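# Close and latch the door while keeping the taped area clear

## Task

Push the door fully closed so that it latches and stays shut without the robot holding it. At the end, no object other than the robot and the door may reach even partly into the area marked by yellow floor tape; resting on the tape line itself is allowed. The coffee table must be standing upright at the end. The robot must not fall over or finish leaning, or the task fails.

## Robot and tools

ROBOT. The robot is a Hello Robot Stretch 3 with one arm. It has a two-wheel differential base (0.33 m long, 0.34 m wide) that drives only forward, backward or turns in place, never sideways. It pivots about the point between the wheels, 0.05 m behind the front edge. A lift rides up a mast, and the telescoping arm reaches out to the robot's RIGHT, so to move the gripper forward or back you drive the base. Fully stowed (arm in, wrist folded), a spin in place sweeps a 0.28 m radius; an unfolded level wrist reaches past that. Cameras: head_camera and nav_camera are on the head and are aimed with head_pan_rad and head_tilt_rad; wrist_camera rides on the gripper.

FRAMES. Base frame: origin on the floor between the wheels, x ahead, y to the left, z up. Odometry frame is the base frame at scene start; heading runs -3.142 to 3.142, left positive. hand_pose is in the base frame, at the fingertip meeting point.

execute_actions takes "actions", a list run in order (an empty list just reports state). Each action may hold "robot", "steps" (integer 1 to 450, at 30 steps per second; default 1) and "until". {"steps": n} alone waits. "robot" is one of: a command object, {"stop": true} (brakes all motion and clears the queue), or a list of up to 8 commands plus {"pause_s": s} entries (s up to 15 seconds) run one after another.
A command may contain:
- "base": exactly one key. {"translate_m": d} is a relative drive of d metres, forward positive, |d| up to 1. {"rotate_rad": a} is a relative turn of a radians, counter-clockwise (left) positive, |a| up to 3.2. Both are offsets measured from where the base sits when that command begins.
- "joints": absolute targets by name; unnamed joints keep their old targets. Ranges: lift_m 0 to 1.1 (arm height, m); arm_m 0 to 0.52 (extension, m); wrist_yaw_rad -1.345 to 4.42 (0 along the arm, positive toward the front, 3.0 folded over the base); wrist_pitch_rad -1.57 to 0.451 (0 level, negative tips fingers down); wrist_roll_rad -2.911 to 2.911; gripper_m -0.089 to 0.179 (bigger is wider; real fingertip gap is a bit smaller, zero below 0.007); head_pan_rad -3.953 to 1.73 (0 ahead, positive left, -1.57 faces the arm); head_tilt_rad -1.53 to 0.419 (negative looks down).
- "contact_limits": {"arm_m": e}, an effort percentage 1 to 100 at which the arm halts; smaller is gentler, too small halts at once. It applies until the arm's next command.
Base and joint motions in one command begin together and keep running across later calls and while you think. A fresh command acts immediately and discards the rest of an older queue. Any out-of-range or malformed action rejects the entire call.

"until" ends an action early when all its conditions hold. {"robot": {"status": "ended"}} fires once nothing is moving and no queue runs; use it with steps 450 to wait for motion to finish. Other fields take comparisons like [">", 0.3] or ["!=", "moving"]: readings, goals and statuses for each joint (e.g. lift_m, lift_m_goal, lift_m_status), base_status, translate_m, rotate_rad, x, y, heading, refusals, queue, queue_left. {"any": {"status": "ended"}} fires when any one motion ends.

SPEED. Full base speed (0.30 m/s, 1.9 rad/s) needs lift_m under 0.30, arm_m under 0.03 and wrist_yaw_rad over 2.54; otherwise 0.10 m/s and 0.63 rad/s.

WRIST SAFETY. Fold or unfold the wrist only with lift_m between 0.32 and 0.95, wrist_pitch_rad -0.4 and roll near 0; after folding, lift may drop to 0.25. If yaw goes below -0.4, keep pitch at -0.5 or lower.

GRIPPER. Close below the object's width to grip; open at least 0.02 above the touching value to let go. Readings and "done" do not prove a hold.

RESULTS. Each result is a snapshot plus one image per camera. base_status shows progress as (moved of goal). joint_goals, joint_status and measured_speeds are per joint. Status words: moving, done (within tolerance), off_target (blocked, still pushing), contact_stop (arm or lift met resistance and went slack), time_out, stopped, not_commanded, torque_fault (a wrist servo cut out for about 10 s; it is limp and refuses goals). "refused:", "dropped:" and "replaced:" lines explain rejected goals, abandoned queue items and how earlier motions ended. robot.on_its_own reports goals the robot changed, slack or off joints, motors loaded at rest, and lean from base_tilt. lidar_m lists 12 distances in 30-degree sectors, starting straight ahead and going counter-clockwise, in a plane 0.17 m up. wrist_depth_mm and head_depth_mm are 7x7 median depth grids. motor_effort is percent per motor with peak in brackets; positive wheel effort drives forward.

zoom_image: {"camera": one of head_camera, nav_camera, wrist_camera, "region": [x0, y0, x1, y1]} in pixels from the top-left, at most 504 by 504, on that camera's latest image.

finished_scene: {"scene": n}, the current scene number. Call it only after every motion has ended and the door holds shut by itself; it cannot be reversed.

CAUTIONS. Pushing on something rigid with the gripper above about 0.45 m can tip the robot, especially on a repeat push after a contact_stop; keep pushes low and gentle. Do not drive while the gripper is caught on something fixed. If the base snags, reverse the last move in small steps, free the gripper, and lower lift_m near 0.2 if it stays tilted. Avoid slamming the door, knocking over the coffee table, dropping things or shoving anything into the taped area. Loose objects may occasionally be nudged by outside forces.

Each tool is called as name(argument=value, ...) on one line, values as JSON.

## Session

execute_actions(actions=[])

Scene clock: 0.00 s.
robot.base_odometry: x=+0.000 y=+0.000 heading=+0.000 (m, m, rad; robot's odometry frame)
robot.turned_by_wheels: +0.000 (rad since the last result)
robot.turned_by_imu: +0.000 (rad since the last result)
robot.base_tilt: forward=-1.0 right=+0.2 (deg)
robot.lidar_m: 0.75 0.79 0.75 0.77 1.02 1.45 2.65 1.61 1.33 1.08 0.76 0.73
robot.head_depth_mm: 658 661 661 662 665 666 668 / 698 694 700 700 705 704 708 / 740 742 741 747 748 752 748 / 784 788 789 793 796 798 801 / 842 848 849 850 854 853 858 / 904 906 914 914 918 920 926 / 895 913 929 935 952 965 964
robot.base_status: not_commanded
robot.joint_positions: lift_m=+0.440 arm_m=-0.001 wrist_yaw_rad=+3.125 wrist_pitch_rad=-0.644 wrist_roll_rad=-0.006 gripper_m=+0.037 head_pan_rad=-0.007 head_tilt_rad=-0.016
robot.joint_goals: lift_m=+0.440 arm_m=-0.001 wrist_yaw_rad=+3.125 wrist_pitch_rad=-0.644 wrist_roll_rad=-0.006 gripper_m=+0.037 head_pan_rad=-0.007 head_tilt_rad=-0.016
robot.joint_status: lift_m=not_commanded arm_m=not_commanded wrist_yaw_rad=not_commanded wrist_pitch_rad=not_commanded wrist_roll_rad=not_commanded gripper_m=not_commanded head_pan_rad=not_commanded head_tilt_rad=not_commanded
robot.measured_speeds: translate_m=+0.000 rotate_rad=+0.000 lift_m=+0.000 arm_m=+0.000 wrist_yaw_rad=+0.000 wrist_pitch_rad=+0.000 wrist_roll_rad=+0.000 head_pan_rad=+0.000 head_tilt_rad=+0.000
robot: refusals=0 queue=idle queue_left=0
robot.motor_effort: left_wheel=+0 right_wheel=+0 lift_m=+24 arm_m=+0 wrist_yaw_rad=+0 wrist_pitch_rad=+5 wrist_roll_rad=+0 gripper_m=+0 head_pan_rad=-1 head_tilt_rad=+1 (%)
robot.hand_pose: x=-0.0181 y=+0.0467 z=+0.4056 quat_wxyz=(+0.229, +0.670, +0.219, +0.671) (m; robot's base frame)
robot.wrist_depth_mm: - - - 914 770 694 622 / - - - 987 860 759 668 / 839 860 864 882 876 829 739 / 708 730 737 755 778 786 783 / 633 634 661 662 679 680 700 / 554 574 - - 590 606 604 / 501 - - - 527 534 539
pictures: head_camera (sideways: a quarter turn clockwise sets it upright), nav_camera (sideways: a quarter turn counterclockwise sets it upright), wrist_camera
Images, in order (width x height): head_camera 896x504, nav_camera 672x504, wrist_camera 644x364.

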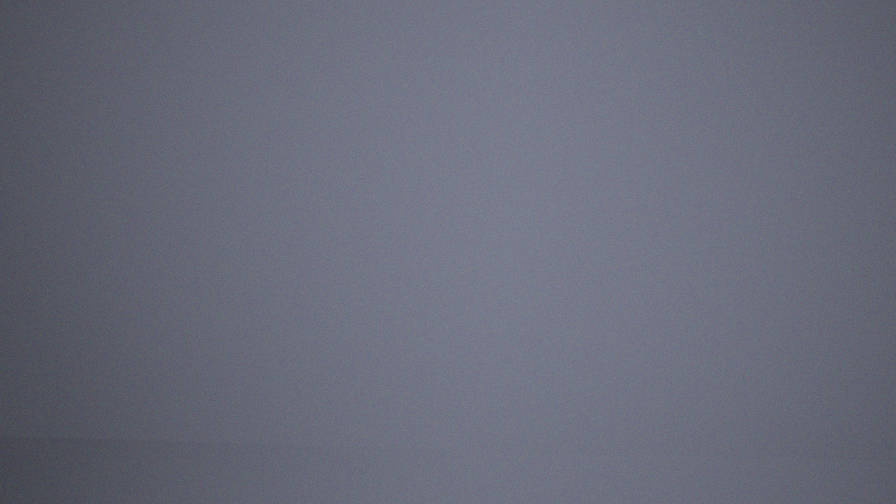

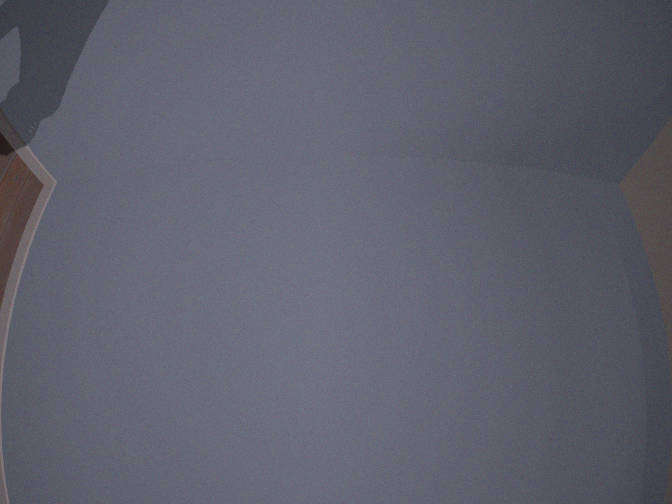

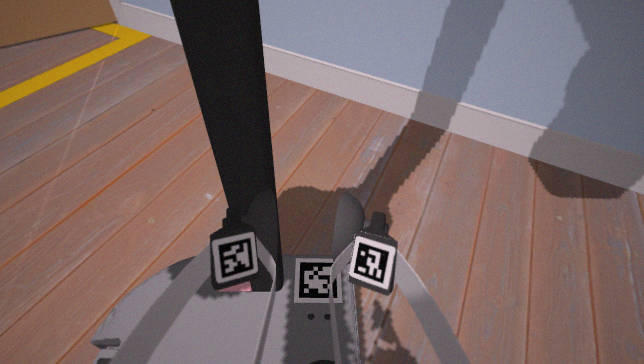

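execute_actions(actions=[{"robot": {"base": {"rotate_rad": 0.6}, "joints": {"lift_m": 0.27, "wrist_pitch_rad": -0.4, "wrist_yaw_rad": 3.04, "head_tilt_rad": -0.6, "head_pan_rad": -0.3}}, "steps": 100, "until": {"robot": {"lift_m": ["<", 0.29], "base_status": ["!=", "moving"]}}}, {"robot": {"base": {"rotate_rad": 2.45}}, "steps": 200, "until": {"robot": {"status": "ended"}}}])

Scene clock: 7.27 s.
robot.base_odometry: x=+0.000 y=+0.000 heading=+3.050 (m, m, rad; robot's odometry frame)
robot.turned_by_wheels: +3.050 (rad since the last result)
robot.turned_by_imu: +3.052 (rad since the last result)
robot.base_tilt: forward=-0.9 right=+0.2 (deg)
robot.lidar_m: 1.66 1.61 1.78 1.23 0.80 0.73 0.74 0.82 0.75 0.76 0.95 1.44
robot.head_depth_mm: 1195 1313 1433 1626 1727 1453 1218 / 1264 1387 1533 1732 1777 1453 1219 / 1322 1473 1629 1877 1794 1435 1223 / 2650 2907 3063 2121 1771 1448 1225 / 2682 2962 3235 2288 1788 1440 1216 / 2717 3046 3213 2254 1749 1445 1220 / 2761 3131 3169 2283 1764 1447 1221
robot.base_status: done (rotate_rad +2.4498 of +2.4500)
robot.joint_positions: lift_m=+0.270 arm_m=-0.001 wrist_yaw_rad=+3.041 wrist_pitch_rad=-0.421 wrist_roll_rad=-0.006 gripper_m=+0.037 head_pan_rad=-0.293 head_tilt_rad=-0.593
robot.joint_goals: lift_m=+0.270 arm_m=-0.001 wrist_yaw_rad=+3.040 wrist_pitch_rad=-0.400 wrist_roll_rad=-0.006 gripper_m=+0.037 head_pan_rad=-0.300 head_tilt_rad=-0.600
robot.joint_status: lift_m=done arm_m=not_commanded wrist_yaw_rad=done wrist_pitch_rad=done wrist_roll_rad=not_commanded gripper_m=not_commanded head_pan_rad=done head_tilt_rad=done
robot.measured_speeds: translate_m=+0.000 rotate_rad=+0.000 lift_m=+0.000 arm_m=+0.000 wrist_yaw_rad=+0.000 wrist_pitch_rad=+0.000 wrist_roll_rad=+0.000 head_pan_rad=+0.000 head_tilt_rad=+0.000
robot: refusals=0 queue=done queue_left=0
robot.motor_effort: left_wheel=-5(15) right_wheel=+4(14) lift_m=+15(25) arm_m=+0(0) wrist_yaw_rad=-1(6) wrist_pitch_rad=+8(8) wrist_roll_rad=+0(0) gripper_m=+0(1) head_pan_rad=-2(20) head_tilt_rad=-3(24) (%)
robot.hand_pose: x=+0.0012 y=+0.0792 z=+0.2824 quat_wxyz=(+0.182, +0.696, +0.114, +0.685) (m; robot's base frame)
robot.wrist_depth_mm: 682 - - - - - - / 695 827 - - - - - / 710 819 916 931 952 979 - / 657 658 726 710 718 739 770 / 540 549 - 566 582 599 605 / 471 - - - 490 497 510 / - - - - 422 424 434
pictures: head_camera (sideways: a quarter turn clockwise sets it upright), nav_camera (sideways: a quarter turn counterclockwise sets it upright), wrist_camera
Images, in order (width x height): head_camera 896x504, nav_camera 672x504, wrist_camera 644x364.

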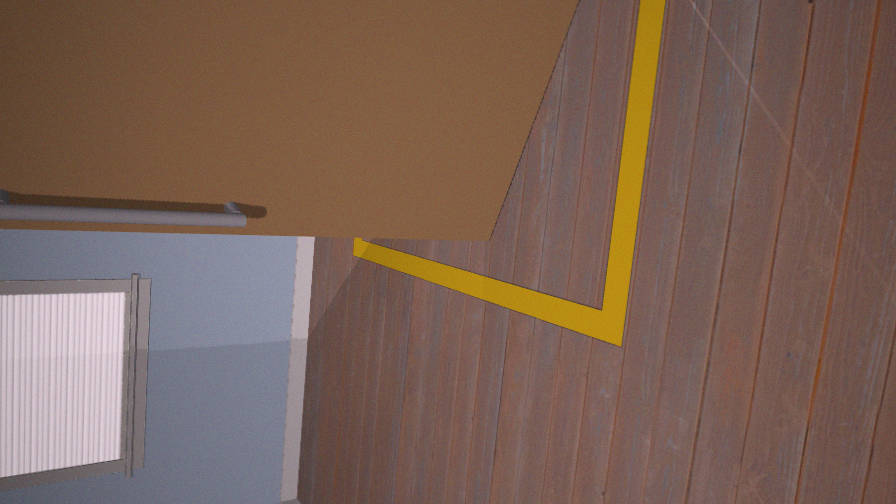

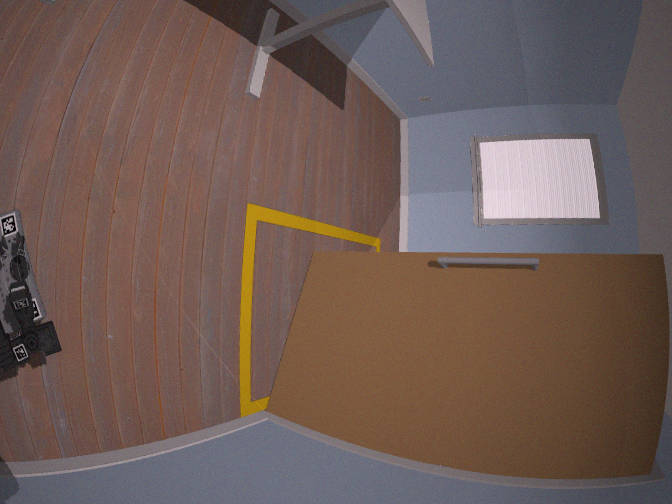

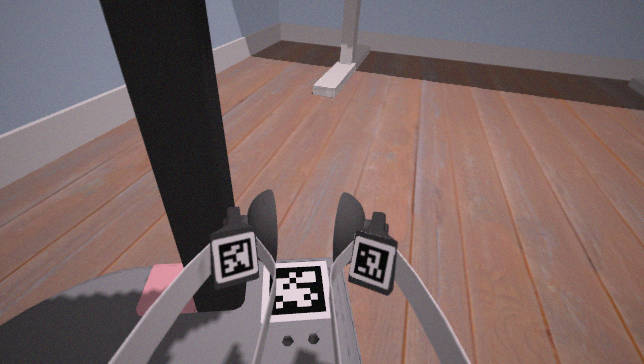

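execute_actions(actions=[{"robot": [{"base": {"translate_m": 1.0}, "joints": {"head_pan_rad": -1.75, "head_tilt_rad": -0.75}}, {"base": {"translate_m": 1.0}}], "steps": 450, "until": {"robot": {"status": "ended"}}}])

Scene clock: 18.23 s.
robot.base_odometry: x=-1.992 y=+0.184 heading=+3.050 (m, m, rad; robot's odometry frame)
robot.turned_by_wheels: +0.000 (rad since the last result)
robot.turned_by_imu: +0.009 (rad since the last result)
robot.base_tilt: forward=-0.9 right=+0.0 (deg)
robot.lidar_m: 1.21 1.12 1.03 1.04 1.30 2.16 2.50 1.61 0.59 1.23 1.31 1.19
robot.head_depth_mm: 3182 3333 2403 1898 1565 1268 1155 / 3291 3340 2442 1908 1567 1322 1147 / 3371 3328 2436 1917 1573 1326 1155 / 1380 1604 1750 1711 1556 1326 1146 / 1393 1580 1796 1750 1555 1326 1155 / 1421 1635 1927 1915 1566 1337 1146 / 1471 1714 1995 1910 1562 1318 1153
robot.base_status: done (translate_m +1.0000 of +1.0000)
robot.joint_positions: lift_m=+0.270 arm_m=-0.001 wrist_yaw_rad=+3.041 wrist_pitch_rad=-0.420 wrist_roll_rad=-0.006 gripper_m=+0.037 head_pan_rad=-1.743 head_tilt_rad=-0.741
robot.joint_goals: lift_m=+0.270 arm_m=-0.001 wrist_yaw_rad=+3.040 wrist_pitch_rad=-0.400 wrist_roll_rad=-0.006 gripper_m=+0.037 head_pan_rad=-1.750 head_tilt_rad=-0.750
robot.joint_status: lift_m=done arm_m=not_commanded wrist_yaw_rad=done wrist_pitch_rad=done wrist_roll_rad=not_commanded gripper_m=not_commanded head_pan_rad=done head_tilt_rad=done
robot.measured_speeds: translate_m=+0.000 rotate_rad=+0.000 lift_m=+0.000 arm_m=+0.000 wrist_yaw_rad=+0.000 wrist_pitch_rad=+0.000 wrist_roll_rad=+0.000 head_pan_rad=+0.000 head_tilt_rad=+0.000
robot: refusals=0 queue=done queue_left=0
robot.motor_effort: left_wheel=-6(13) right_wheel=+4(11) lift_m=+16(16) arm_m=+0(0) wrist_yaw_rad=-2(1) wrist_pitch_rad=+8(8) wrist_roll_rad=+0(0) gripper_m=+0(0) head_pan_rad=-3(33) head_tilt_rad=-3(14) (%)
robot.hand_pose: x=+0.0013 y=+0.0792 z=+0.2826 quat_wxyz=(+0.182, +0.696, +0.113, +0.685) (m; robot's base frame)
robot.wrist_depth_mm: 789 - - - 988 915 848 / 951 - - - - 979 933 / 810 863 877 924 958 973 981 / 654 671 725 708 738 743 767 / 544 555 - 572 589 592 603 / 477 - - - 482 498 505 / - - - - 418 425 435
pictures: head_camera (sideways: a quarter turn clockwise sets it upright), nav_camera (sideways: a quarter turn counterclockwise sets it upright), wrist_camera
Images, in order (width x height): head_camera 896x504, nav_camera 672x504, wrist_camera 644x364.

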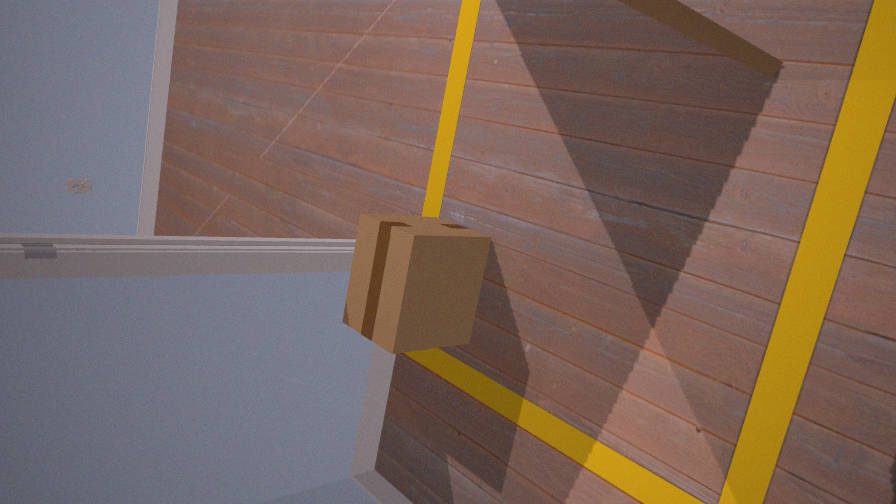

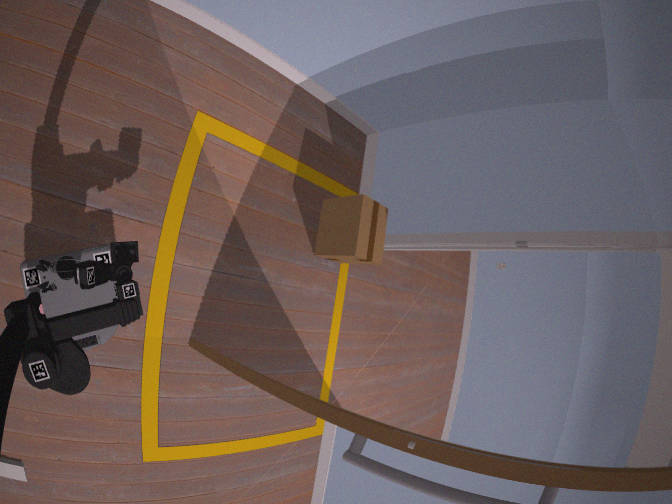

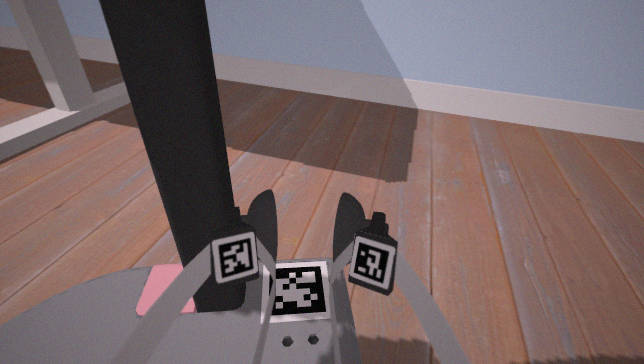

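execute_actions(actions=[{"robot": [{"base": {"translate_m": 0.25}, "joints": {"head_pan_rad": -3.14, "head_tilt_rad": -0.85}}, {"base": {"rotate_rad": 1.016}}], "steps": 300, "until": {"robot": {"status": "ended"}}}])

Scene clock: 33.07 s.
robot.base_odometry: x=-2.241 y=+0.207 heading=-2.218 (m, m, rad; robot's odometry frame)
robot.turned_by_wheels: +1.016 (rad since the last result)
robot.turned_by_imu: +1.018 (rad since the last result)
robot.base_tilt: forward=-0.9 right=+0.0 (deg)
robot.lidar_m: 0.94 0.95 1.15 1.15 2.78 0.78 1.28 1.29 1.07 0.96 0.97 1.04
robot.head_depth_mm: 3497 2544 1492 1189 1421 1269 1124 / 3430 2643 2088 1721 1433 1268 1162 / 3479 2677 2075 1715 1476 1278 - / 3414 2666 2080 1720 1469 1270 - / 3382 2640 1989 1722 1473 1269 1164 / 3270 1696 1672 1708 1458 1274 1134 / 1360 1592 1832 1717 1466 1276 1124
robot.base_status: done (rotate_rad +1.0158 of +1.0160)
robot.joint_positions: lift_m=+0.270 arm_m=-0.001 wrist_yaw_rad=+3.041 wrist_pitch_rad=-0.420 wrist_roll_rad=-0.006 gripper_m=+0.037 head_pan_rad=-3.133 head_tilt_rad=-0.841
robot.joint_goals: lift_m=+0.270 arm_m=-0.001 wrist_yaw_rad=+3.040 wrist_pitch_rad=-0.400 wrist_roll_rad=-0.006 gripper_m=+0.037 head_pan_rad=-3.140 head_tilt_rad=-0.850
robot.joint_status: lift_m=done arm_m=not_commanded wrist_yaw_rad=done wrist_pitch_rad=done wrist_roll_rad=not_commanded gripper_m=not_commanded head_pan_rad=done head_tilt_rad=done
robot.measured_speeds: translate_m=+0.000 rotate_rad=+0.000 lift_m=+0.000 arm_m=+0.000 wrist_yaw_rad=+0.000 wrist_pitch_rad=+0.000 wrist_roll_rad=+0.000 head_pan_rad=+0.000 head_tilt_rad=+0.000
robot: refusals=0 queue=done queue_left=0
robot.motor_effort: left_wheel=-4(15) right_wheel=+4(13) lift_m=+16(16) arm_m=+0(0) wrist_yaw_rad=-1(1) wrist_pitch_rad=+8(8) wrist_roll_rad=+0(0) gripper_m=+0(1) head_pan_rad=-3(33) head_tilt_rad=-3(10) (%)
robot.hand_pose: x=+0.0013 y=+0.0792 z=+0.2826 quat_wxyz=(+0.182, +0.696, +0.113, +0.685) (m; robot's base frame)
robot.wrist_depth_mm: - - - - - - 848 / - - - - - - 858 / 845 864 893 913 957 978 873 / 656 668 731 709 732 753 768 / 539 550 - 568 592 595 603 / 469 - - - 477 490 506 / - - - - 418 428 431
pictures: head_camera (sideways: a quarter turn clockwise sets it upright), nav_camera (sideways: a quarter turn counterclockwise sets it upright), wrist_camera
Images, in order (width x height): head_camera 896x504, nav_camera 672x504, wrist_camera 644x364.

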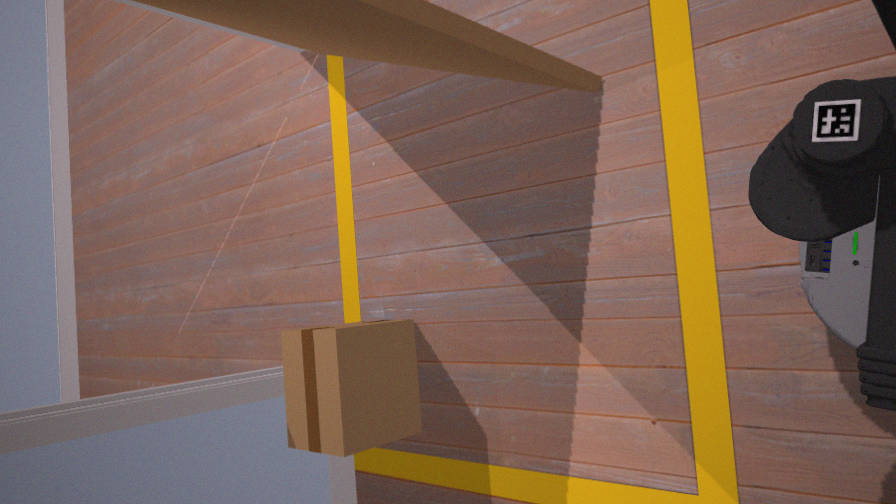

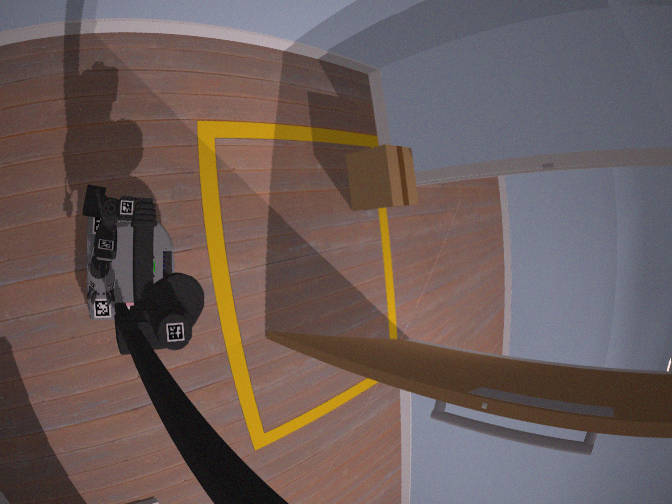

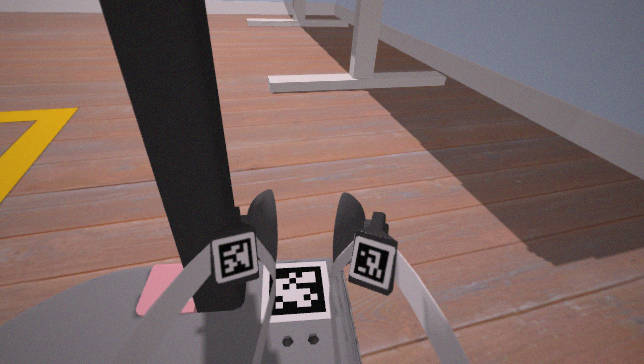

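execute_actions(actions=[{"robot": {"base": {"translate_m": -1.0}, "joints": {"head_pan_rad": 0.0, "head_tilt_rad": -1.2}}, "steps": 200, "until": {"robot": {"translate_m": ["<=", -0.295]}}}, {"robot": [{"base": {"translate_m": -1.0}}, {"base": {"rotate_rad": -1.36}}, {"base": {"translate_m": 0.2}}], "steps": 450, "until": {"robot": {"status": "ended"}}}])

Scene clock: 46.30 s.
robot.base_odometry: x=-1.641 y=+1.325 heading=+2.706 (m, m, rad; robot's odometry frame)
robot.turned_by_wheels: -1.360 (rad since the last result)
robot.turned_by_imu: -1.362 (rad since the last result)
robot.base_tilt: forward=-0.8 right=+0.2 (deg)
robot.lidar_m: 0.16 1.04 1.46 2.20 0.63 0.59 0.60 0.76 2.63 2.58 0.15 -
robot.head_depth_mm: 1003 1184 1225 1154 1134 1182 1103 / 1018 1269 1462 1367 988 1070 1087 / 1028 1289 1487 1367 991 1185 - / 1049 1316 1489 1379 1276 1221 - / 1055 1341 1495 1391 1271 1224 - / 1065 1362 1507 1380 1283 1202 - / 1081 1376 1513 1392 1290 1200 1143
robot.base_status: done (translate_m +0.2000 of +0.2000)
robot.joint_positions: lift_m=+0.270 arm_m=-0.001 wrist_yaw_rad=+3.041 wrist_pitch_rad=-0.420 wrist_roll_rad=-0.006 gripper_m=+0.037 head_pan_rad=-0.007 head_tilt_rad=-1.186
robot.joint_goals: lift_m=+0.270 arm_m=-0.001 wrist_yaw_rad=+3.040 wrist_pitch_rad=-0.400 wrist_roll_rad=-0.006 gripper_m=+0.037 head_pan_rad=+0.000 head_tilt_rad=-1.200
robot.joint_status: lift_m=done arm_m=not_commanded wrist_yaw_rad=done wrist_pitch_rad=done wrist_roll_rad=not_commanded gripper_m=not_commanded head_pan_rad=done head_tilt_rad=done
robot.measured_speeds: translate_m=+0.000 rotate_rad=+0.000 lift_m=+0.000 arm_m=+0.000 wrist_yaw_rad=+0.000 wrist_pitch_rad=+0.000 wrist_roll_rad=+0.000 head_pan_rad=+0.000 head_tilt_rad=+0.000
robot: refusals=0 queue=done queue_left=0
robot.motor_effort: left_wheel=+4(17) right_wheel=-4(10) lift_m=+16(16) arm_m=+0(0) wrist_yaw_rad=-1(1) wrist_pitch_rad=+8(8) wrist_roll_rad=-1(0) gripper_m=-2(1) head_pan_rad=+3(34) head_tilt_rad=-5(23) (%)
robot.hand_pose: x=+0.0013 y=+0.0792 z=+0.2826 quat_wxyz=(+0.182, +0.696, +0.113, +0.685) (m; robot's base frame)
robot.wrist_depth_mm: 523 - - - - - - / 547 - - - - - - / 564 708 890 943 963 988 983 / 578 666 717 701 727 741 761 / 548 549 - 572 588 589 612 / 469 - - - 488 499 511 / - - - - 419 425 433
pictures: head_camera (sideways: a quarter turn clockwise sets it upright), nav_camera (sideways: a quarter turn counterclockwise sets it upright), wrist_camera
Images, in order (width x height): head_camera 896x504, nav_camera 672x504, wrist_camera 644x364.

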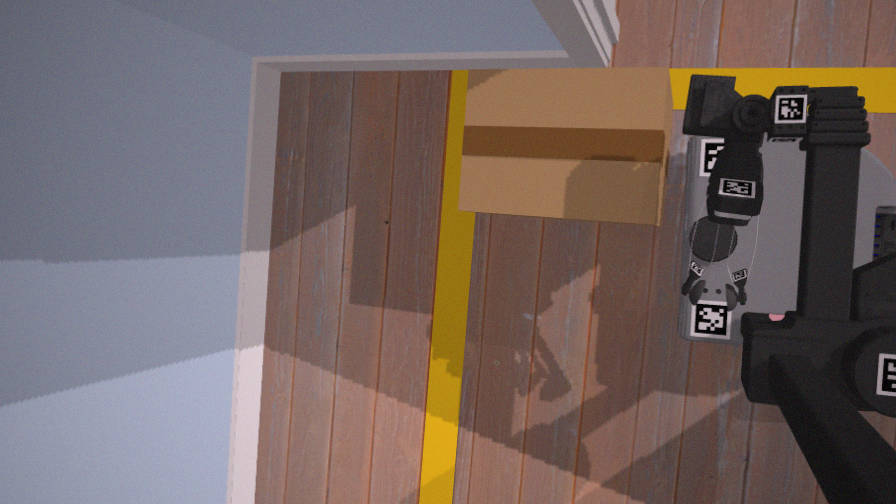

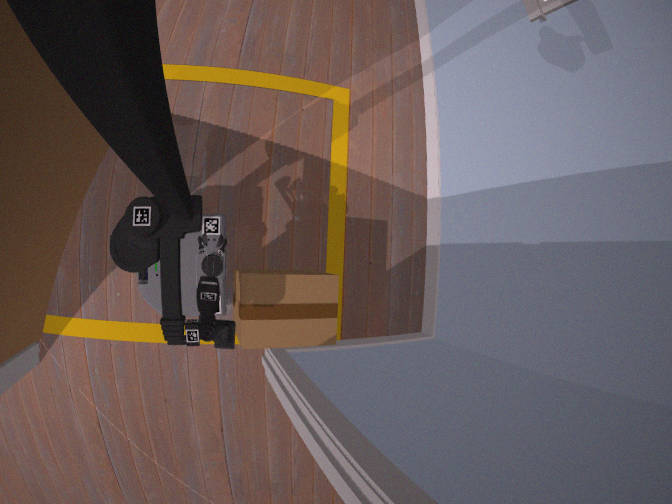

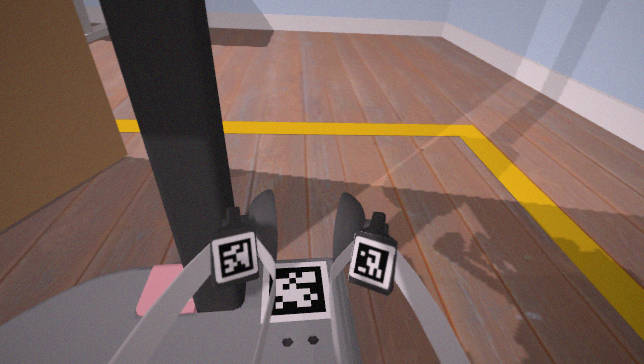

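execute_actions(actions=[{"robot": [{"base": {"translate_m": 0.025}}, {"base": {"translate_m": 0.555}}], "steps": 450, "until": {"robot": {"status": "ended"}}}])

Scene clock: 54.43 s.
robot.base_odometry: x=-2.166 y=+1.570 heading=+2.705 (m, m, rad; robot's odometry frame)
robot.turned_by_wheels: +0.000 (rad since the last result)
robot.turned_by_imu: +0.002 (rad since the last result)
robot.base_tilt: forward=-0.9 right=+0.1 (deg)
robot.lidar_m: 0.16 0.43 0.61 1.89 2.30 1.12 1.13 0.46 0.36 0.19 0.15 -
robot.head_depth_mm: 393 492 654 975 1170 1090 1025 / 396 497 667 1012 984 946 1088 / 402 507 679 1033 989 953 - / 407 513 694 1066 1280 1222 - / 411 519 707 1100 1279 1210 - / 417 529 722 1137 1285 1201 - / 422 537 737 1178 1287 1200 1147
robot.base_status: done (translate_m +0.5549 of +0.5550)
robot.joint_positions: lift_m=+0.270 arm_m=-0.001 wrist_yaw_rad=+3.041 wrist_pitch_rad=-0.420 wrist_roll_rad=-0.006 gripper_m=+0.037 head_pan_rad=-0.006 head_tilt_rad=-1.187
robot.joint_goals: lift_m=+0.270 arm_m=-0.001 wrist_yaw_rad=+3.040 wrist_pitch_rad=-0.400 wrist_roll_rad=-0.006 gripper_m=+0.037 head_pan_rad=+0.000 head_tilt_rad=-1.200
robot.joint_status: lift_m=done arm_m=not_commanded wrist_yaw_rad=done wrist_pitch_rad=done wrist_roll_rad=not_commanded gripper_m=not_commanded head_pan_rad=done head_tilt_rad=done
robot.measured_speeds: translate_m=+0.000 rotate_rad=+0.000 lift_m=+0.000 arm_m=+0.000 wrist_yaw_rad=+0.000 wrist_pitch_rad=+0.000 wrist_roll_rad=+0.000 head_pan_rad=+0.000 head_tilt_rad=+0.000
robot: refusals=0 queue=done queue_left=0
robot.motor_effort: left_wheel=+2(17) right_wheel=+16(58) lift_m=+16(16) arm_m=+0(1) wrist_yaw_rad=+0(1) wrist_pitch_rad=+8(8) wrist_roll_rad=+0(0) gripper_m=+0(0) head_pan_rad=+2(2) head_tilt_rad=-5(5) (%)
robot.hand_pose: x=+0.0013 y=+0.0792 z=+0.2826 quat_wxyz=(+0.182, +0.696, +0.113, +0.685) (m; robot's base frame)
robot.wrist_depth_mm: - - - - - 644 438 / - - - - - 629 445 / 831 858 904 909 915 646 444 / 658 671 722 708 730 619 448 / 542 550 - 573 593 575 440 / 469 - - - 483 501 430 / - - - - 418 426 409
pictures: head_camera (sideways: a quarter turn clockwise sets it upright), nav_camera (sideways: a quarter turn counterclockwise sets it upright), wrist_camera
Images, in order (width x height): head_camera 896x504, nav_camera 672x504, wrist_camera 644x364.

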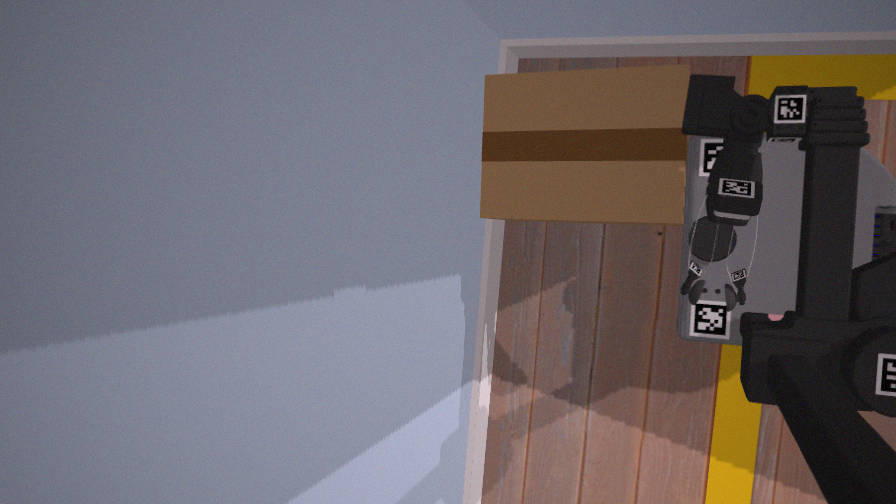

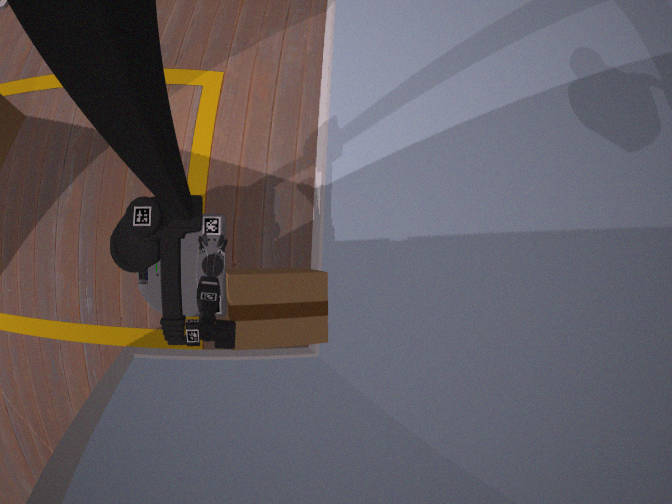

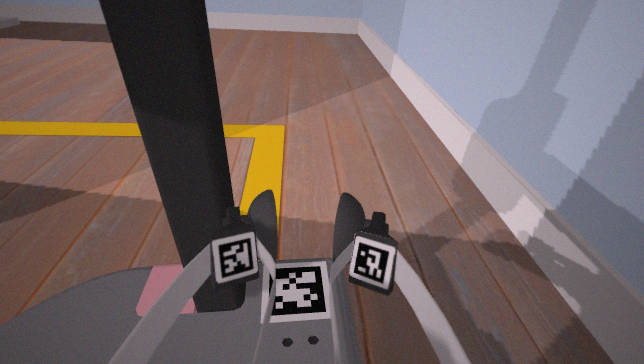

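execute_actions(actions=[{"robot": [{"base": {"translate_m": -0.25}, "joints": {"head_tilt_rad": -0.9, "head_pan_rad": 0.25}}, {"base": {"rotate_rad": 2.12}}], "steps": 450, "until": {"robot": {"status": "ended"}}}])

Scene clock: 71.87 s.
robot.base_odometry: x=-1.940 y=+1.465 heading=-1.458 (m, m, rad; robot's odometry frame)
robot.turned_by_wheels: +2.120 (rad since the last result)
robot.turned_by_imu: +2.121 (rad since the last result)
robot.base_tilt: forward=-0.8 right=+0.1 (deg)
robot.lidar_m: 2.18 0.89 0.91 1.19 0.33 0.33 0.36 0.31 0.30 0.70 1.00 2.19
robot.head_depth_mm: 2306 2363 1926 1631 1409 1240 1105 / 2513 2287 1916 1619 1404 1237 1110 / 2833 2330 1934 1628 1411 1250 1113 / 858 1014 1241 1521 1413 1239 1113 / 794 931 1124 1404 1415 1242 1115 / 771 896 1070 1329 1416 1247 1112 / 748 866 1031 1264 1416 1248 1115
robot.base_status: done (rotate_rad +2.1198 of +2.1200)
robot.joint_positions: lift_m=+0.270 arm_m=-0.001 wrist_yaw_rad=+3.041 wrist_pitch_rad=-0.420 wrist_roll_rad=-0.006 gripper_m=+0.037 head_pan_rad=+0.243 head_tilt_rad=-0.901
robot.joint_goals: lift_m=+0.270 arm_m=-0.001 wrist_yaw_rad=+3.040 wrist_pitch_rad=-0.400 wrist_roll_rad=-0.006 gripper_m=+0.037 head_pan_rad=+0.250 head_tilt_rad=-0.900
robot.joint_status: lift_m=done arm_m=not_commanded wrist_yaw_rad=done wrist_pitch_rad=done wrist_roll_rad=not_commanded gripper_m=not_commanded head_pan_rad=done head_tilt_rad=done
robot.measured_speeds: translate_m=+0.000 rotate_rad=+0.000 lift_m=+0.000 arm_m=+0.000 wrist_yaw_rad=+0.000 wrist_pitch_rad=+0.000 wrist_roll_rad=+0.000 head_pan_rad=+0.000 head_tilt_rad=+0.000
robot: refusals=0 queue=done queue_left=0
robot.motor_effort: left_wheel=-4(14) right_wheel=+4(16) lift_m=+16(16) arm_m=-1(1) wrist_yaw_rad=+0(1) wrist_pitch_rad=+8(8) wrist_roll_rad=+0(0) gripper_m=+0(2) head_pan_rad=+3(18) head_tilt_rad=+0(16) (%)
robot.hand_pose: x=+0.0013 y=+0.0792 z=+0.2826 quat_wxyz=(+0.182, +0.696, +0.113, +0.685) (m; robot's base frame)
robot.wrist_depth_mm: - - - - - 810 684 / 293 - - - - 848 707 / 302 863 905 912 946 863 743 / 315 657 727 711 727 737 731 / 336 514 - 570 584 596 612 / 344 - - - 483 495 513 / - - - - 421 425 433
pictures: head_camera (sideways: a quarter turn clockwise sets it upright), nav_camera (sideways: a quarter turn counterclockwise sets it upright), wrist_camera
Images, in order (width x height): head_camera 896x504, nav_camera 672x504, wrist_camera 644x364.

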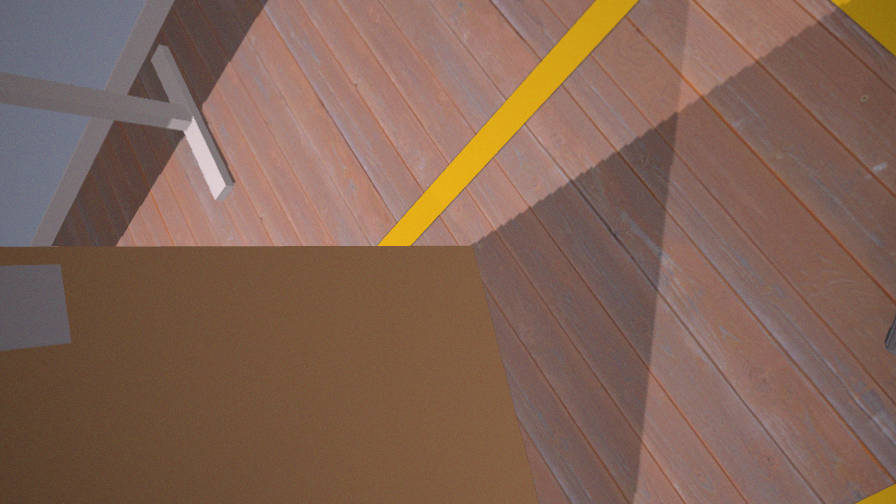

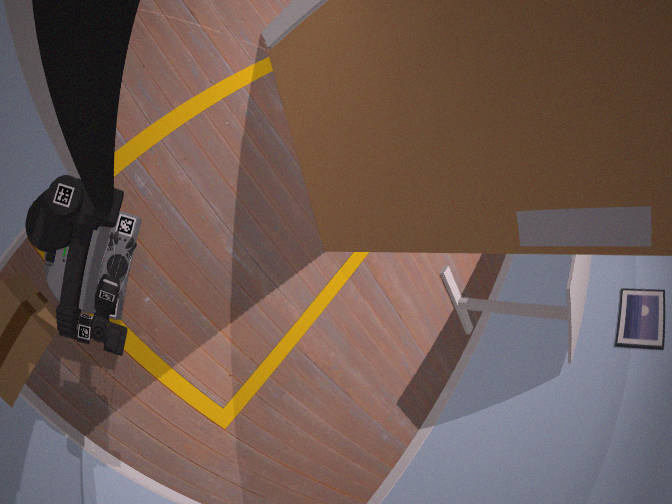

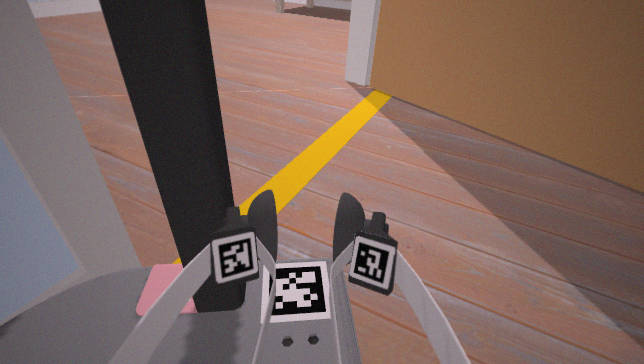

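execute_actions(actions=[{"robot": {"base": {"translate_m": 1.0}}, "steps": 100, "until": {"robot": {"translate_m": [">=", 0.09]}}}, {"robot": [{"base": {"translate_m": 1.0}}, {"base": {"rotate_rad": 1.15}}, {"base": {"translate_m": 0.43}, "joints": {"head_pan_rad": -3.14, "head_tilt_rad": -1.0}}, {"base": {"rotate_rad": -1.08}}], "steps": 450, "until": {"robot": {"status": "ended"}}}])

Scene clock: 86.10 s.
robot.base_odometry: x=-1.406 y=+0.246 heading=-1.388 (m, m, rad; robot's odometry frame)
robot.turned_by_wheels: +0.070 (rad since the last result)
robot.turned_by_imu: +0.078 (rad since the last result)
robot.base_tilt: forward=-1.0 right=-0.1 (deg)
robot.lidar_m: 0.92 1.82 2.08 1.49 1.18 0.49 0.36 1.58 1.69 1.70 1.37 0.92
robot.head_depth_mm: 402 499 657 960 1335 1224 1073 / 380 463 596 834 1292 1249 - / 298 335 434 735 1136 - - / 338 405 501 660 963 1251 - / 321 384 495 1475 1353 1248 - / 1786 1782 1761 1546 1366 1226 1122 / 1776 1948 1774 1549 1358 1224 1115
robot.base_status: done (rotate_rad -1.0798 of -1.0800)
robot.joint_positions: lift_m=+0.270 arm_m=-0.001 wrist_yaw_rad=+3.041 wrist_pitch_rad=-0.420 wrist_roll_rad=-0.006 gripper_m=+0.037 head_pan_rad=-3.134 head_tilt_rad=-0.989
robot.joint_goals: lift_m=+0.270 arm_m=-0.001 wrist_yaw_rad=+3.040 wrist_pitch_rad=-0.400 wrist_roll_rad=-0.006 gripper_m=+0.037 head_pan_rad=-3.140 head_tilt_rad=-1.000
robot.joint_status: lift_m=done arm_m=not_commanded wrist_yaw_rad=done wrist_pitch_rad=done wrist_roll_rad=not_commanded gripper_m=not_commanded head_pan_rad=done head_tilt_rad=done
robot.measured_speeds: translate_m=+0.000 rotate_rad=+0.000 lift_m=+0.000 arm_m=+0.000 wrist_yaw_rad=+0.000 wrist_pitch_rad=+0.000 wrist_roll_rad=+0.000 head_pan_rad=+0.000 head_tilt_rad=+0.000
robot: refusals=0 queue=done queue_left=0
robot.motor_effort: left_wheel=+4(16) right_wheel=-4(14) lift_m=+16(16) arm_m=-1(1) wrist_yaw_rad=-1(1) wrist_pitch_rad=+8(8) wrist_roll_rad=+0(0) gripper_m=+1(0) head_pan_rad=-2(32) head_tilt_rad=-4(13) (%)
robot.hand_pose: x=+0.0013 y=+0.0792 z=+0.2826 quat_wxyz=(+0.182, +0.696, +0.113, +0.685) (m; robot's base frame)
robot.wrist_depth_mm: 966 - - - - - - / 995 - - - - - - / 864 858 903 932 938 - - / 667 672 719 721 728 734 763 / 535 547 - 566 593 603 609 / 469 - - - 481 499 509 / - - - - 423 427 430
pictures: head_camera (sideways: a quarter turn clockwise sets it upright), nav_camera (sideways: a quarter turn counterclockwise sets it upright), wrist_camera
Images, in order (width x height): head_camera 896x504, nav_camera 672x504, wrist_camera 644x364.

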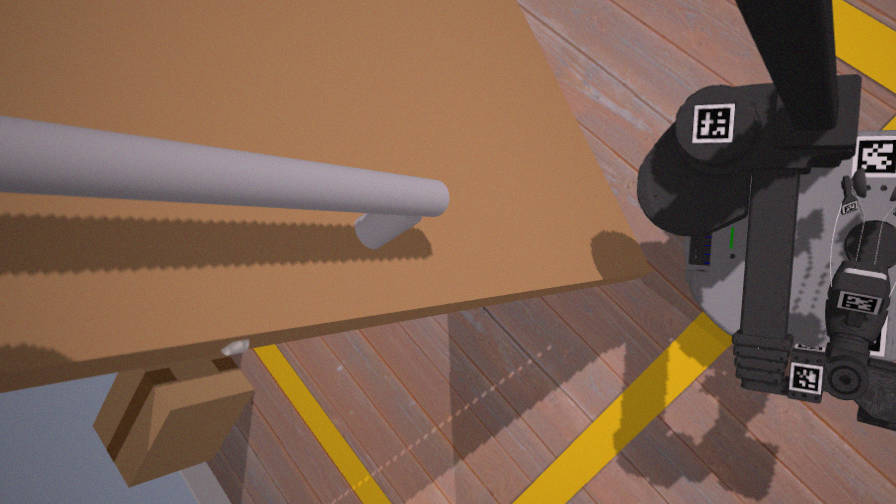

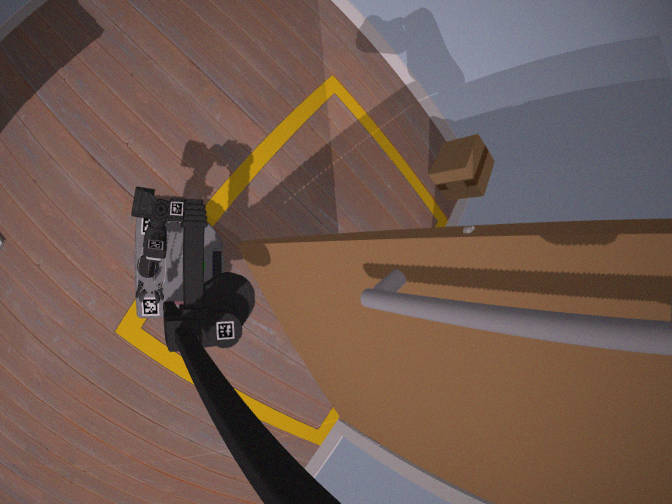

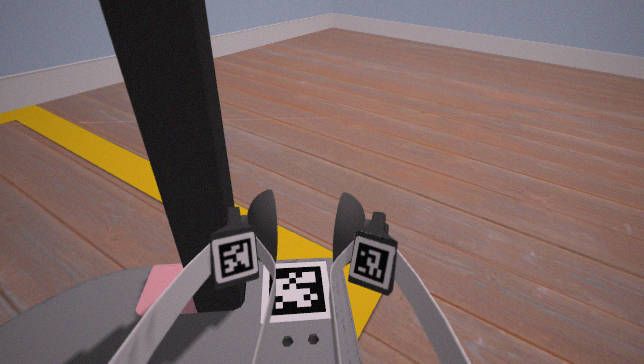

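execute_actions(actions=[{"robot": {"base": {"translate_m": -0.075}}, "steps": 100, "until": {"robot": {"translate_m": ["<=", -0.066]}}}, {"robot": [{"base": {"translate_m": -0.80}}, {"base": {"rotate_rad": -0.56}}], "steps": 450, "until": {"robot": {"status": "ended"}}}])

Scene clock: 94.00 s.
robot.base_odometry: x=-1.564 y=+1.098 heading=-1.948 (m, m, rad; robot's odometry frame)
robot.turned_by_wheels: -0.560 (rad since the last result)
robot.turned_by_imu: -0.561 (rad since the last result)
robot.base_tilt: forward=-0.9 right=+0.0 (deg)
robot.lidar_m: 2.04 1.77 2.64 1.42 0.54 0.35 0.32 0.32 0.39 0.99 1.24 1.83
robot.head_depth_mm: 296 344 431 578 876 1220 1069 / 292 340 425 567 846 1217 - / 294 336 419 557 825 - - / 292 332 414 547 801 1114 - / 289 328 408 535 784 1198 - / 289 325 401 526 761 1195 1127 / 286 321 396 515 743 1225 1112
robot.base_status: done (rotate_rad -0.5598 of -0.5600)
robot.joint_positions: lift_m=+0.270 arm_m=-0.001 wrist_yaw_rad=+3.040 wrist_pitch_rad=-0.419 wrist_roll_rad=-0.006 gripper_m=+0.037 head_pan_rad=-3.134 head_tilt_rad=-0.991
robot.joint_goals: lift_m=+0.270 arm_m=-0.001 wrist_yaw_rad=+3.040 wrist_pitch_rad=-0.400 wrist_roll_rad=-0.006 gripper_m=+0.037 head_pan_rad=-3.140 head_tilt_rad=-1.000
robot.joint_status: lift_m=done arm_m=not_commanded wrist_yaw_rad=done wrist_pitch_rad=done wrist_roll_rad=not_commanded gripper_m=not_commanded head_pan_rad=done head_tilt_rad=done
robot.measured_speeds: translate_m=+0.000 rotate_rad=+0.000 lift_m=+0.000 arm_m=+0.000 wrist_yaw_rad=+0.000 wrist_pitch_rad=+0.000 wrist_roll_rad=+0.000 head_pan_rad=+0.000 head_tilt_rad=+0.000
robot: refusals=0 queue=done queue_left=0
robot.motor_effort: left_wheel=+5(21) right_wheel=-4(42) lift_m=+16(16) arm_m=-1(1) wrist_yaw_rad=+0(0) wrist_pitch_rad=+8(8) wrist_roll_rad=-1(0) gripper_m=-1(0) head_pan_rad=-2(3) head_tilt_rad=-4(4) (%)
robot.hand_pose: x=+0.0015 y=+0.0793 z=+0.2828 quat_wxyz=(+0.182, +0.696, +0.113, +0.686) (m; robot's base frame)
robot.wrist_depth_mm: 592 - - - - - - / 572 776 - - - - - / 552 772 892 940 966 - - / 528 677 716 710 728 744 777 / 501 552 - 567 581 597 610 / 464 - - - 483 499 508 / - - - - 418 432 430
pictures: head_camera (sideways: a quarter turn clockwise sets it upright), nav_camera (sideways: a quarter turn counterclockwise sets it upright), wrist_camera
Images, in order (width x height): head_camera 896x504, nav_camera 672x504, wrist_camera 644x364.

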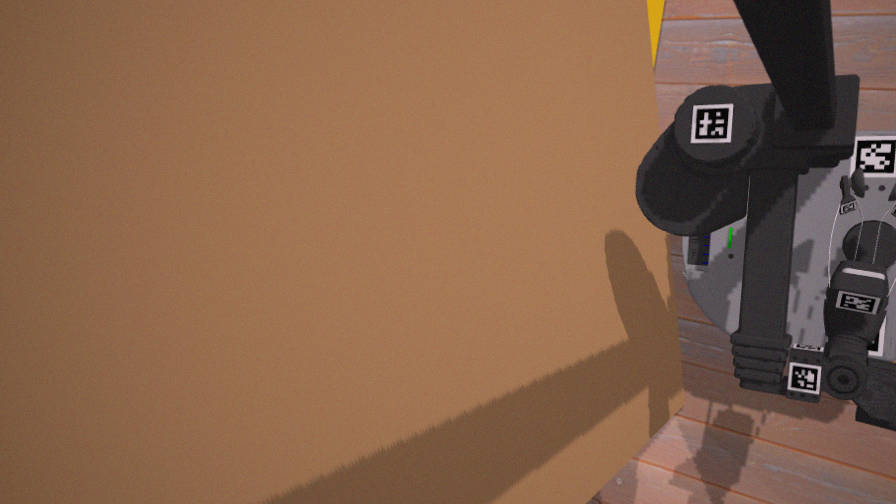

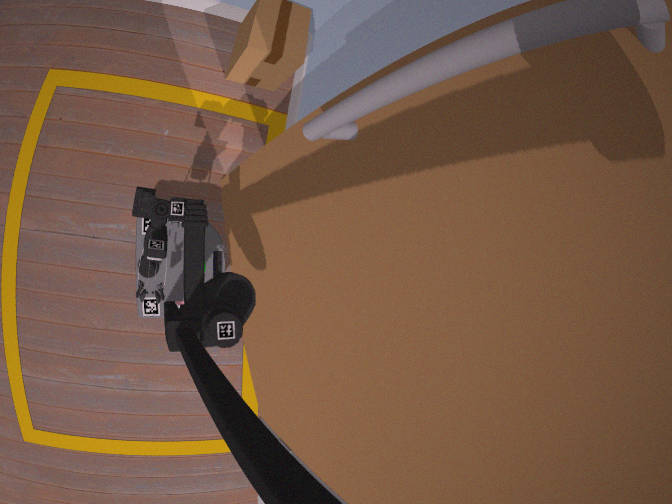

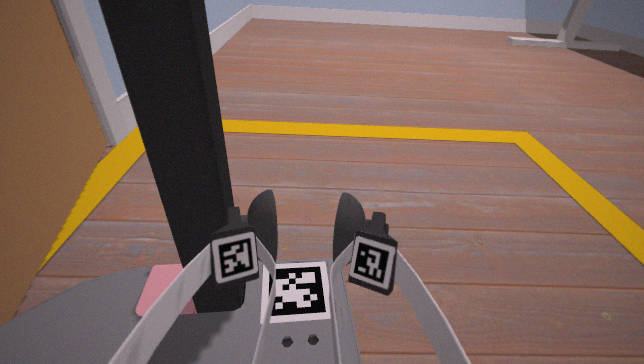

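execute_actions(actions=[{"robot": {"base": {"translate_m": -0.038}, "joints": {"head_pan_rad": -2.6, "head_tilt_rad": -0.7}}, "steps": 100, "until": {"robot": {"translate_m": ["<=", -0.032]}}}, {"robot": {"base": {"translate_m": -0.174}}, "steps": 300, "until": {"robot": {"status": "ended"}}}])

Scene clock: 97.80 s.
robot.base_odometry: x=-1.488 y=+1.291 heading=-1.948 (m, m, rad; robot's odometry frame)
robot.turned_by_wheels: +0.000 (rad since the last result)
robot.turned_by_imu: +0.000 (rad since the last result)
robot.base_tilt: forward=-1.0 right=+0.0 (deg)
robot.lidar_m: 2.24 1.96 2.68 0.83 0.37 0.28 0.28 0.29 0.43 0.78 1.22 1.80
robot.head_depth_mm: - - 288 309 356 418 506 / - - 297 339 396 474 592 / - 291 325 376 447 549 718 / 289 311 359 422 513 652 903 / 300 342 399 480 550 808 1121 / 327 363 349 405 762 1153 1165 / - 378 570 730 1025 1326 1165
robot.base_status: done (translate_m -0.1739 of -0.1740)
robot.joint_positions: lift_m=+0.270 arm_m=-0.001 wrist_yaw_rad=+3.040 wrist_pitch_rad=-0.418 wrist_roll_rad=-0.006 gripper_m=+0.037 head_pan_rad=-2.607 head_tilt_rad=-0.702
robot.joint_goals: lift_m=+0.270 arm_m=-0.001 wrist_yaw_rad=+3.040 wrist_pitch_rad=-0.400 wrist_roll_rad=-0.006 gripper_m=+0.037 head_pan_rad=-2.600 head_tilt_rad=-0.700
robot.joint_status: lift_m=done arm_m=not_commanded wrist_yaw_rad=done wrist_pitch_rad=done wrist_roll_rad=not_commanded gripper_m=not_commanded head_pan_rad=done head_tilt_rad=done
robot.measured_speeds: translate_m=+0.000 rotate_rad=+0.000 lift_m=+0.000 arm_m=+0.000 wrist_yaw_rad=+0.000 wrist_pitch_rad=+0.000 wrist_roll_rad=+0.000 head_pan_rad=+0.000 head_tilt_rad=+0.000
robot: refusals=0 queue=done queue_left=0
robot.motor_effort: left_wheel=-8(27) right_wheel=-11(39) lift_m=+16(17) arm_m=-1(1) wrist_yaw_rad=-1(0) wrist_pitch_rad=+7(8) wrist_roll_rad=+0(0) gripper_m=+1(1) head_pan_rad=+3(28) head_tilt_rad=+0(17) (%)
robot.hand_pose: x=+0.0015 y=+0.0794 z=+0.2829 quat_wxyz=(+0.182, +0.696, +0.112, +0.686) (m; robot's base frame)
robot.wrist_depth_mm: 349 - - - - - - / 349 440 - - - - - / 349 452 921 949 957 - - / 351 482 735 718 742 749 773 / 355 502 - 573 589 598 608 / 338 - - - 485 499 505 / - - - - 420 422 433
pictures: head_camera (sideways: a quarter turn clockwise sets it upright), nav_camera (sideways: a quarter turn counterclockwise sets it upright), wrist_camera
Images, in order (width x height): head_camera 896x504, nav_camera 672x504, wrist_camera 644x364.

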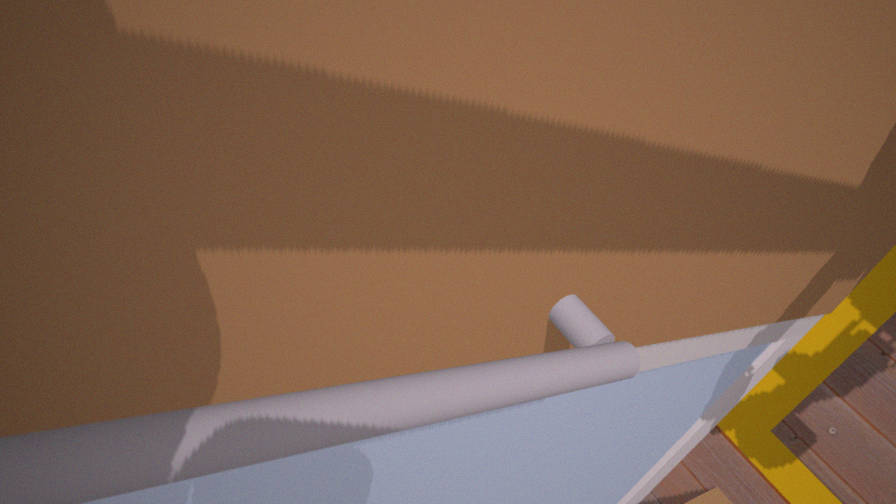

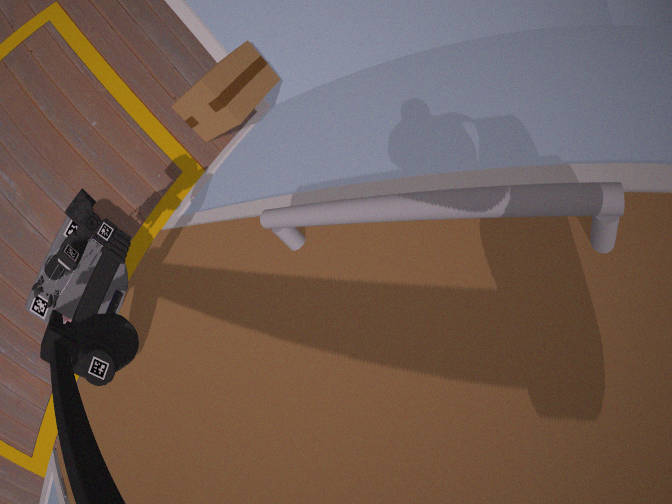

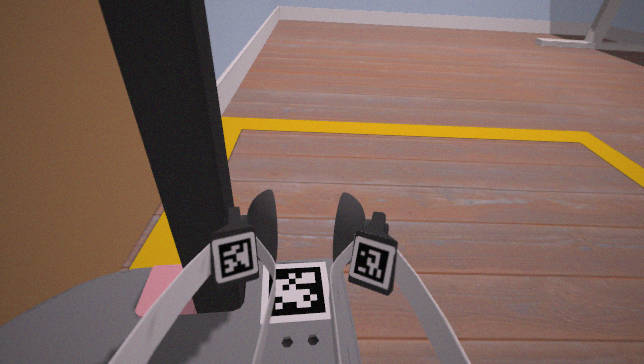

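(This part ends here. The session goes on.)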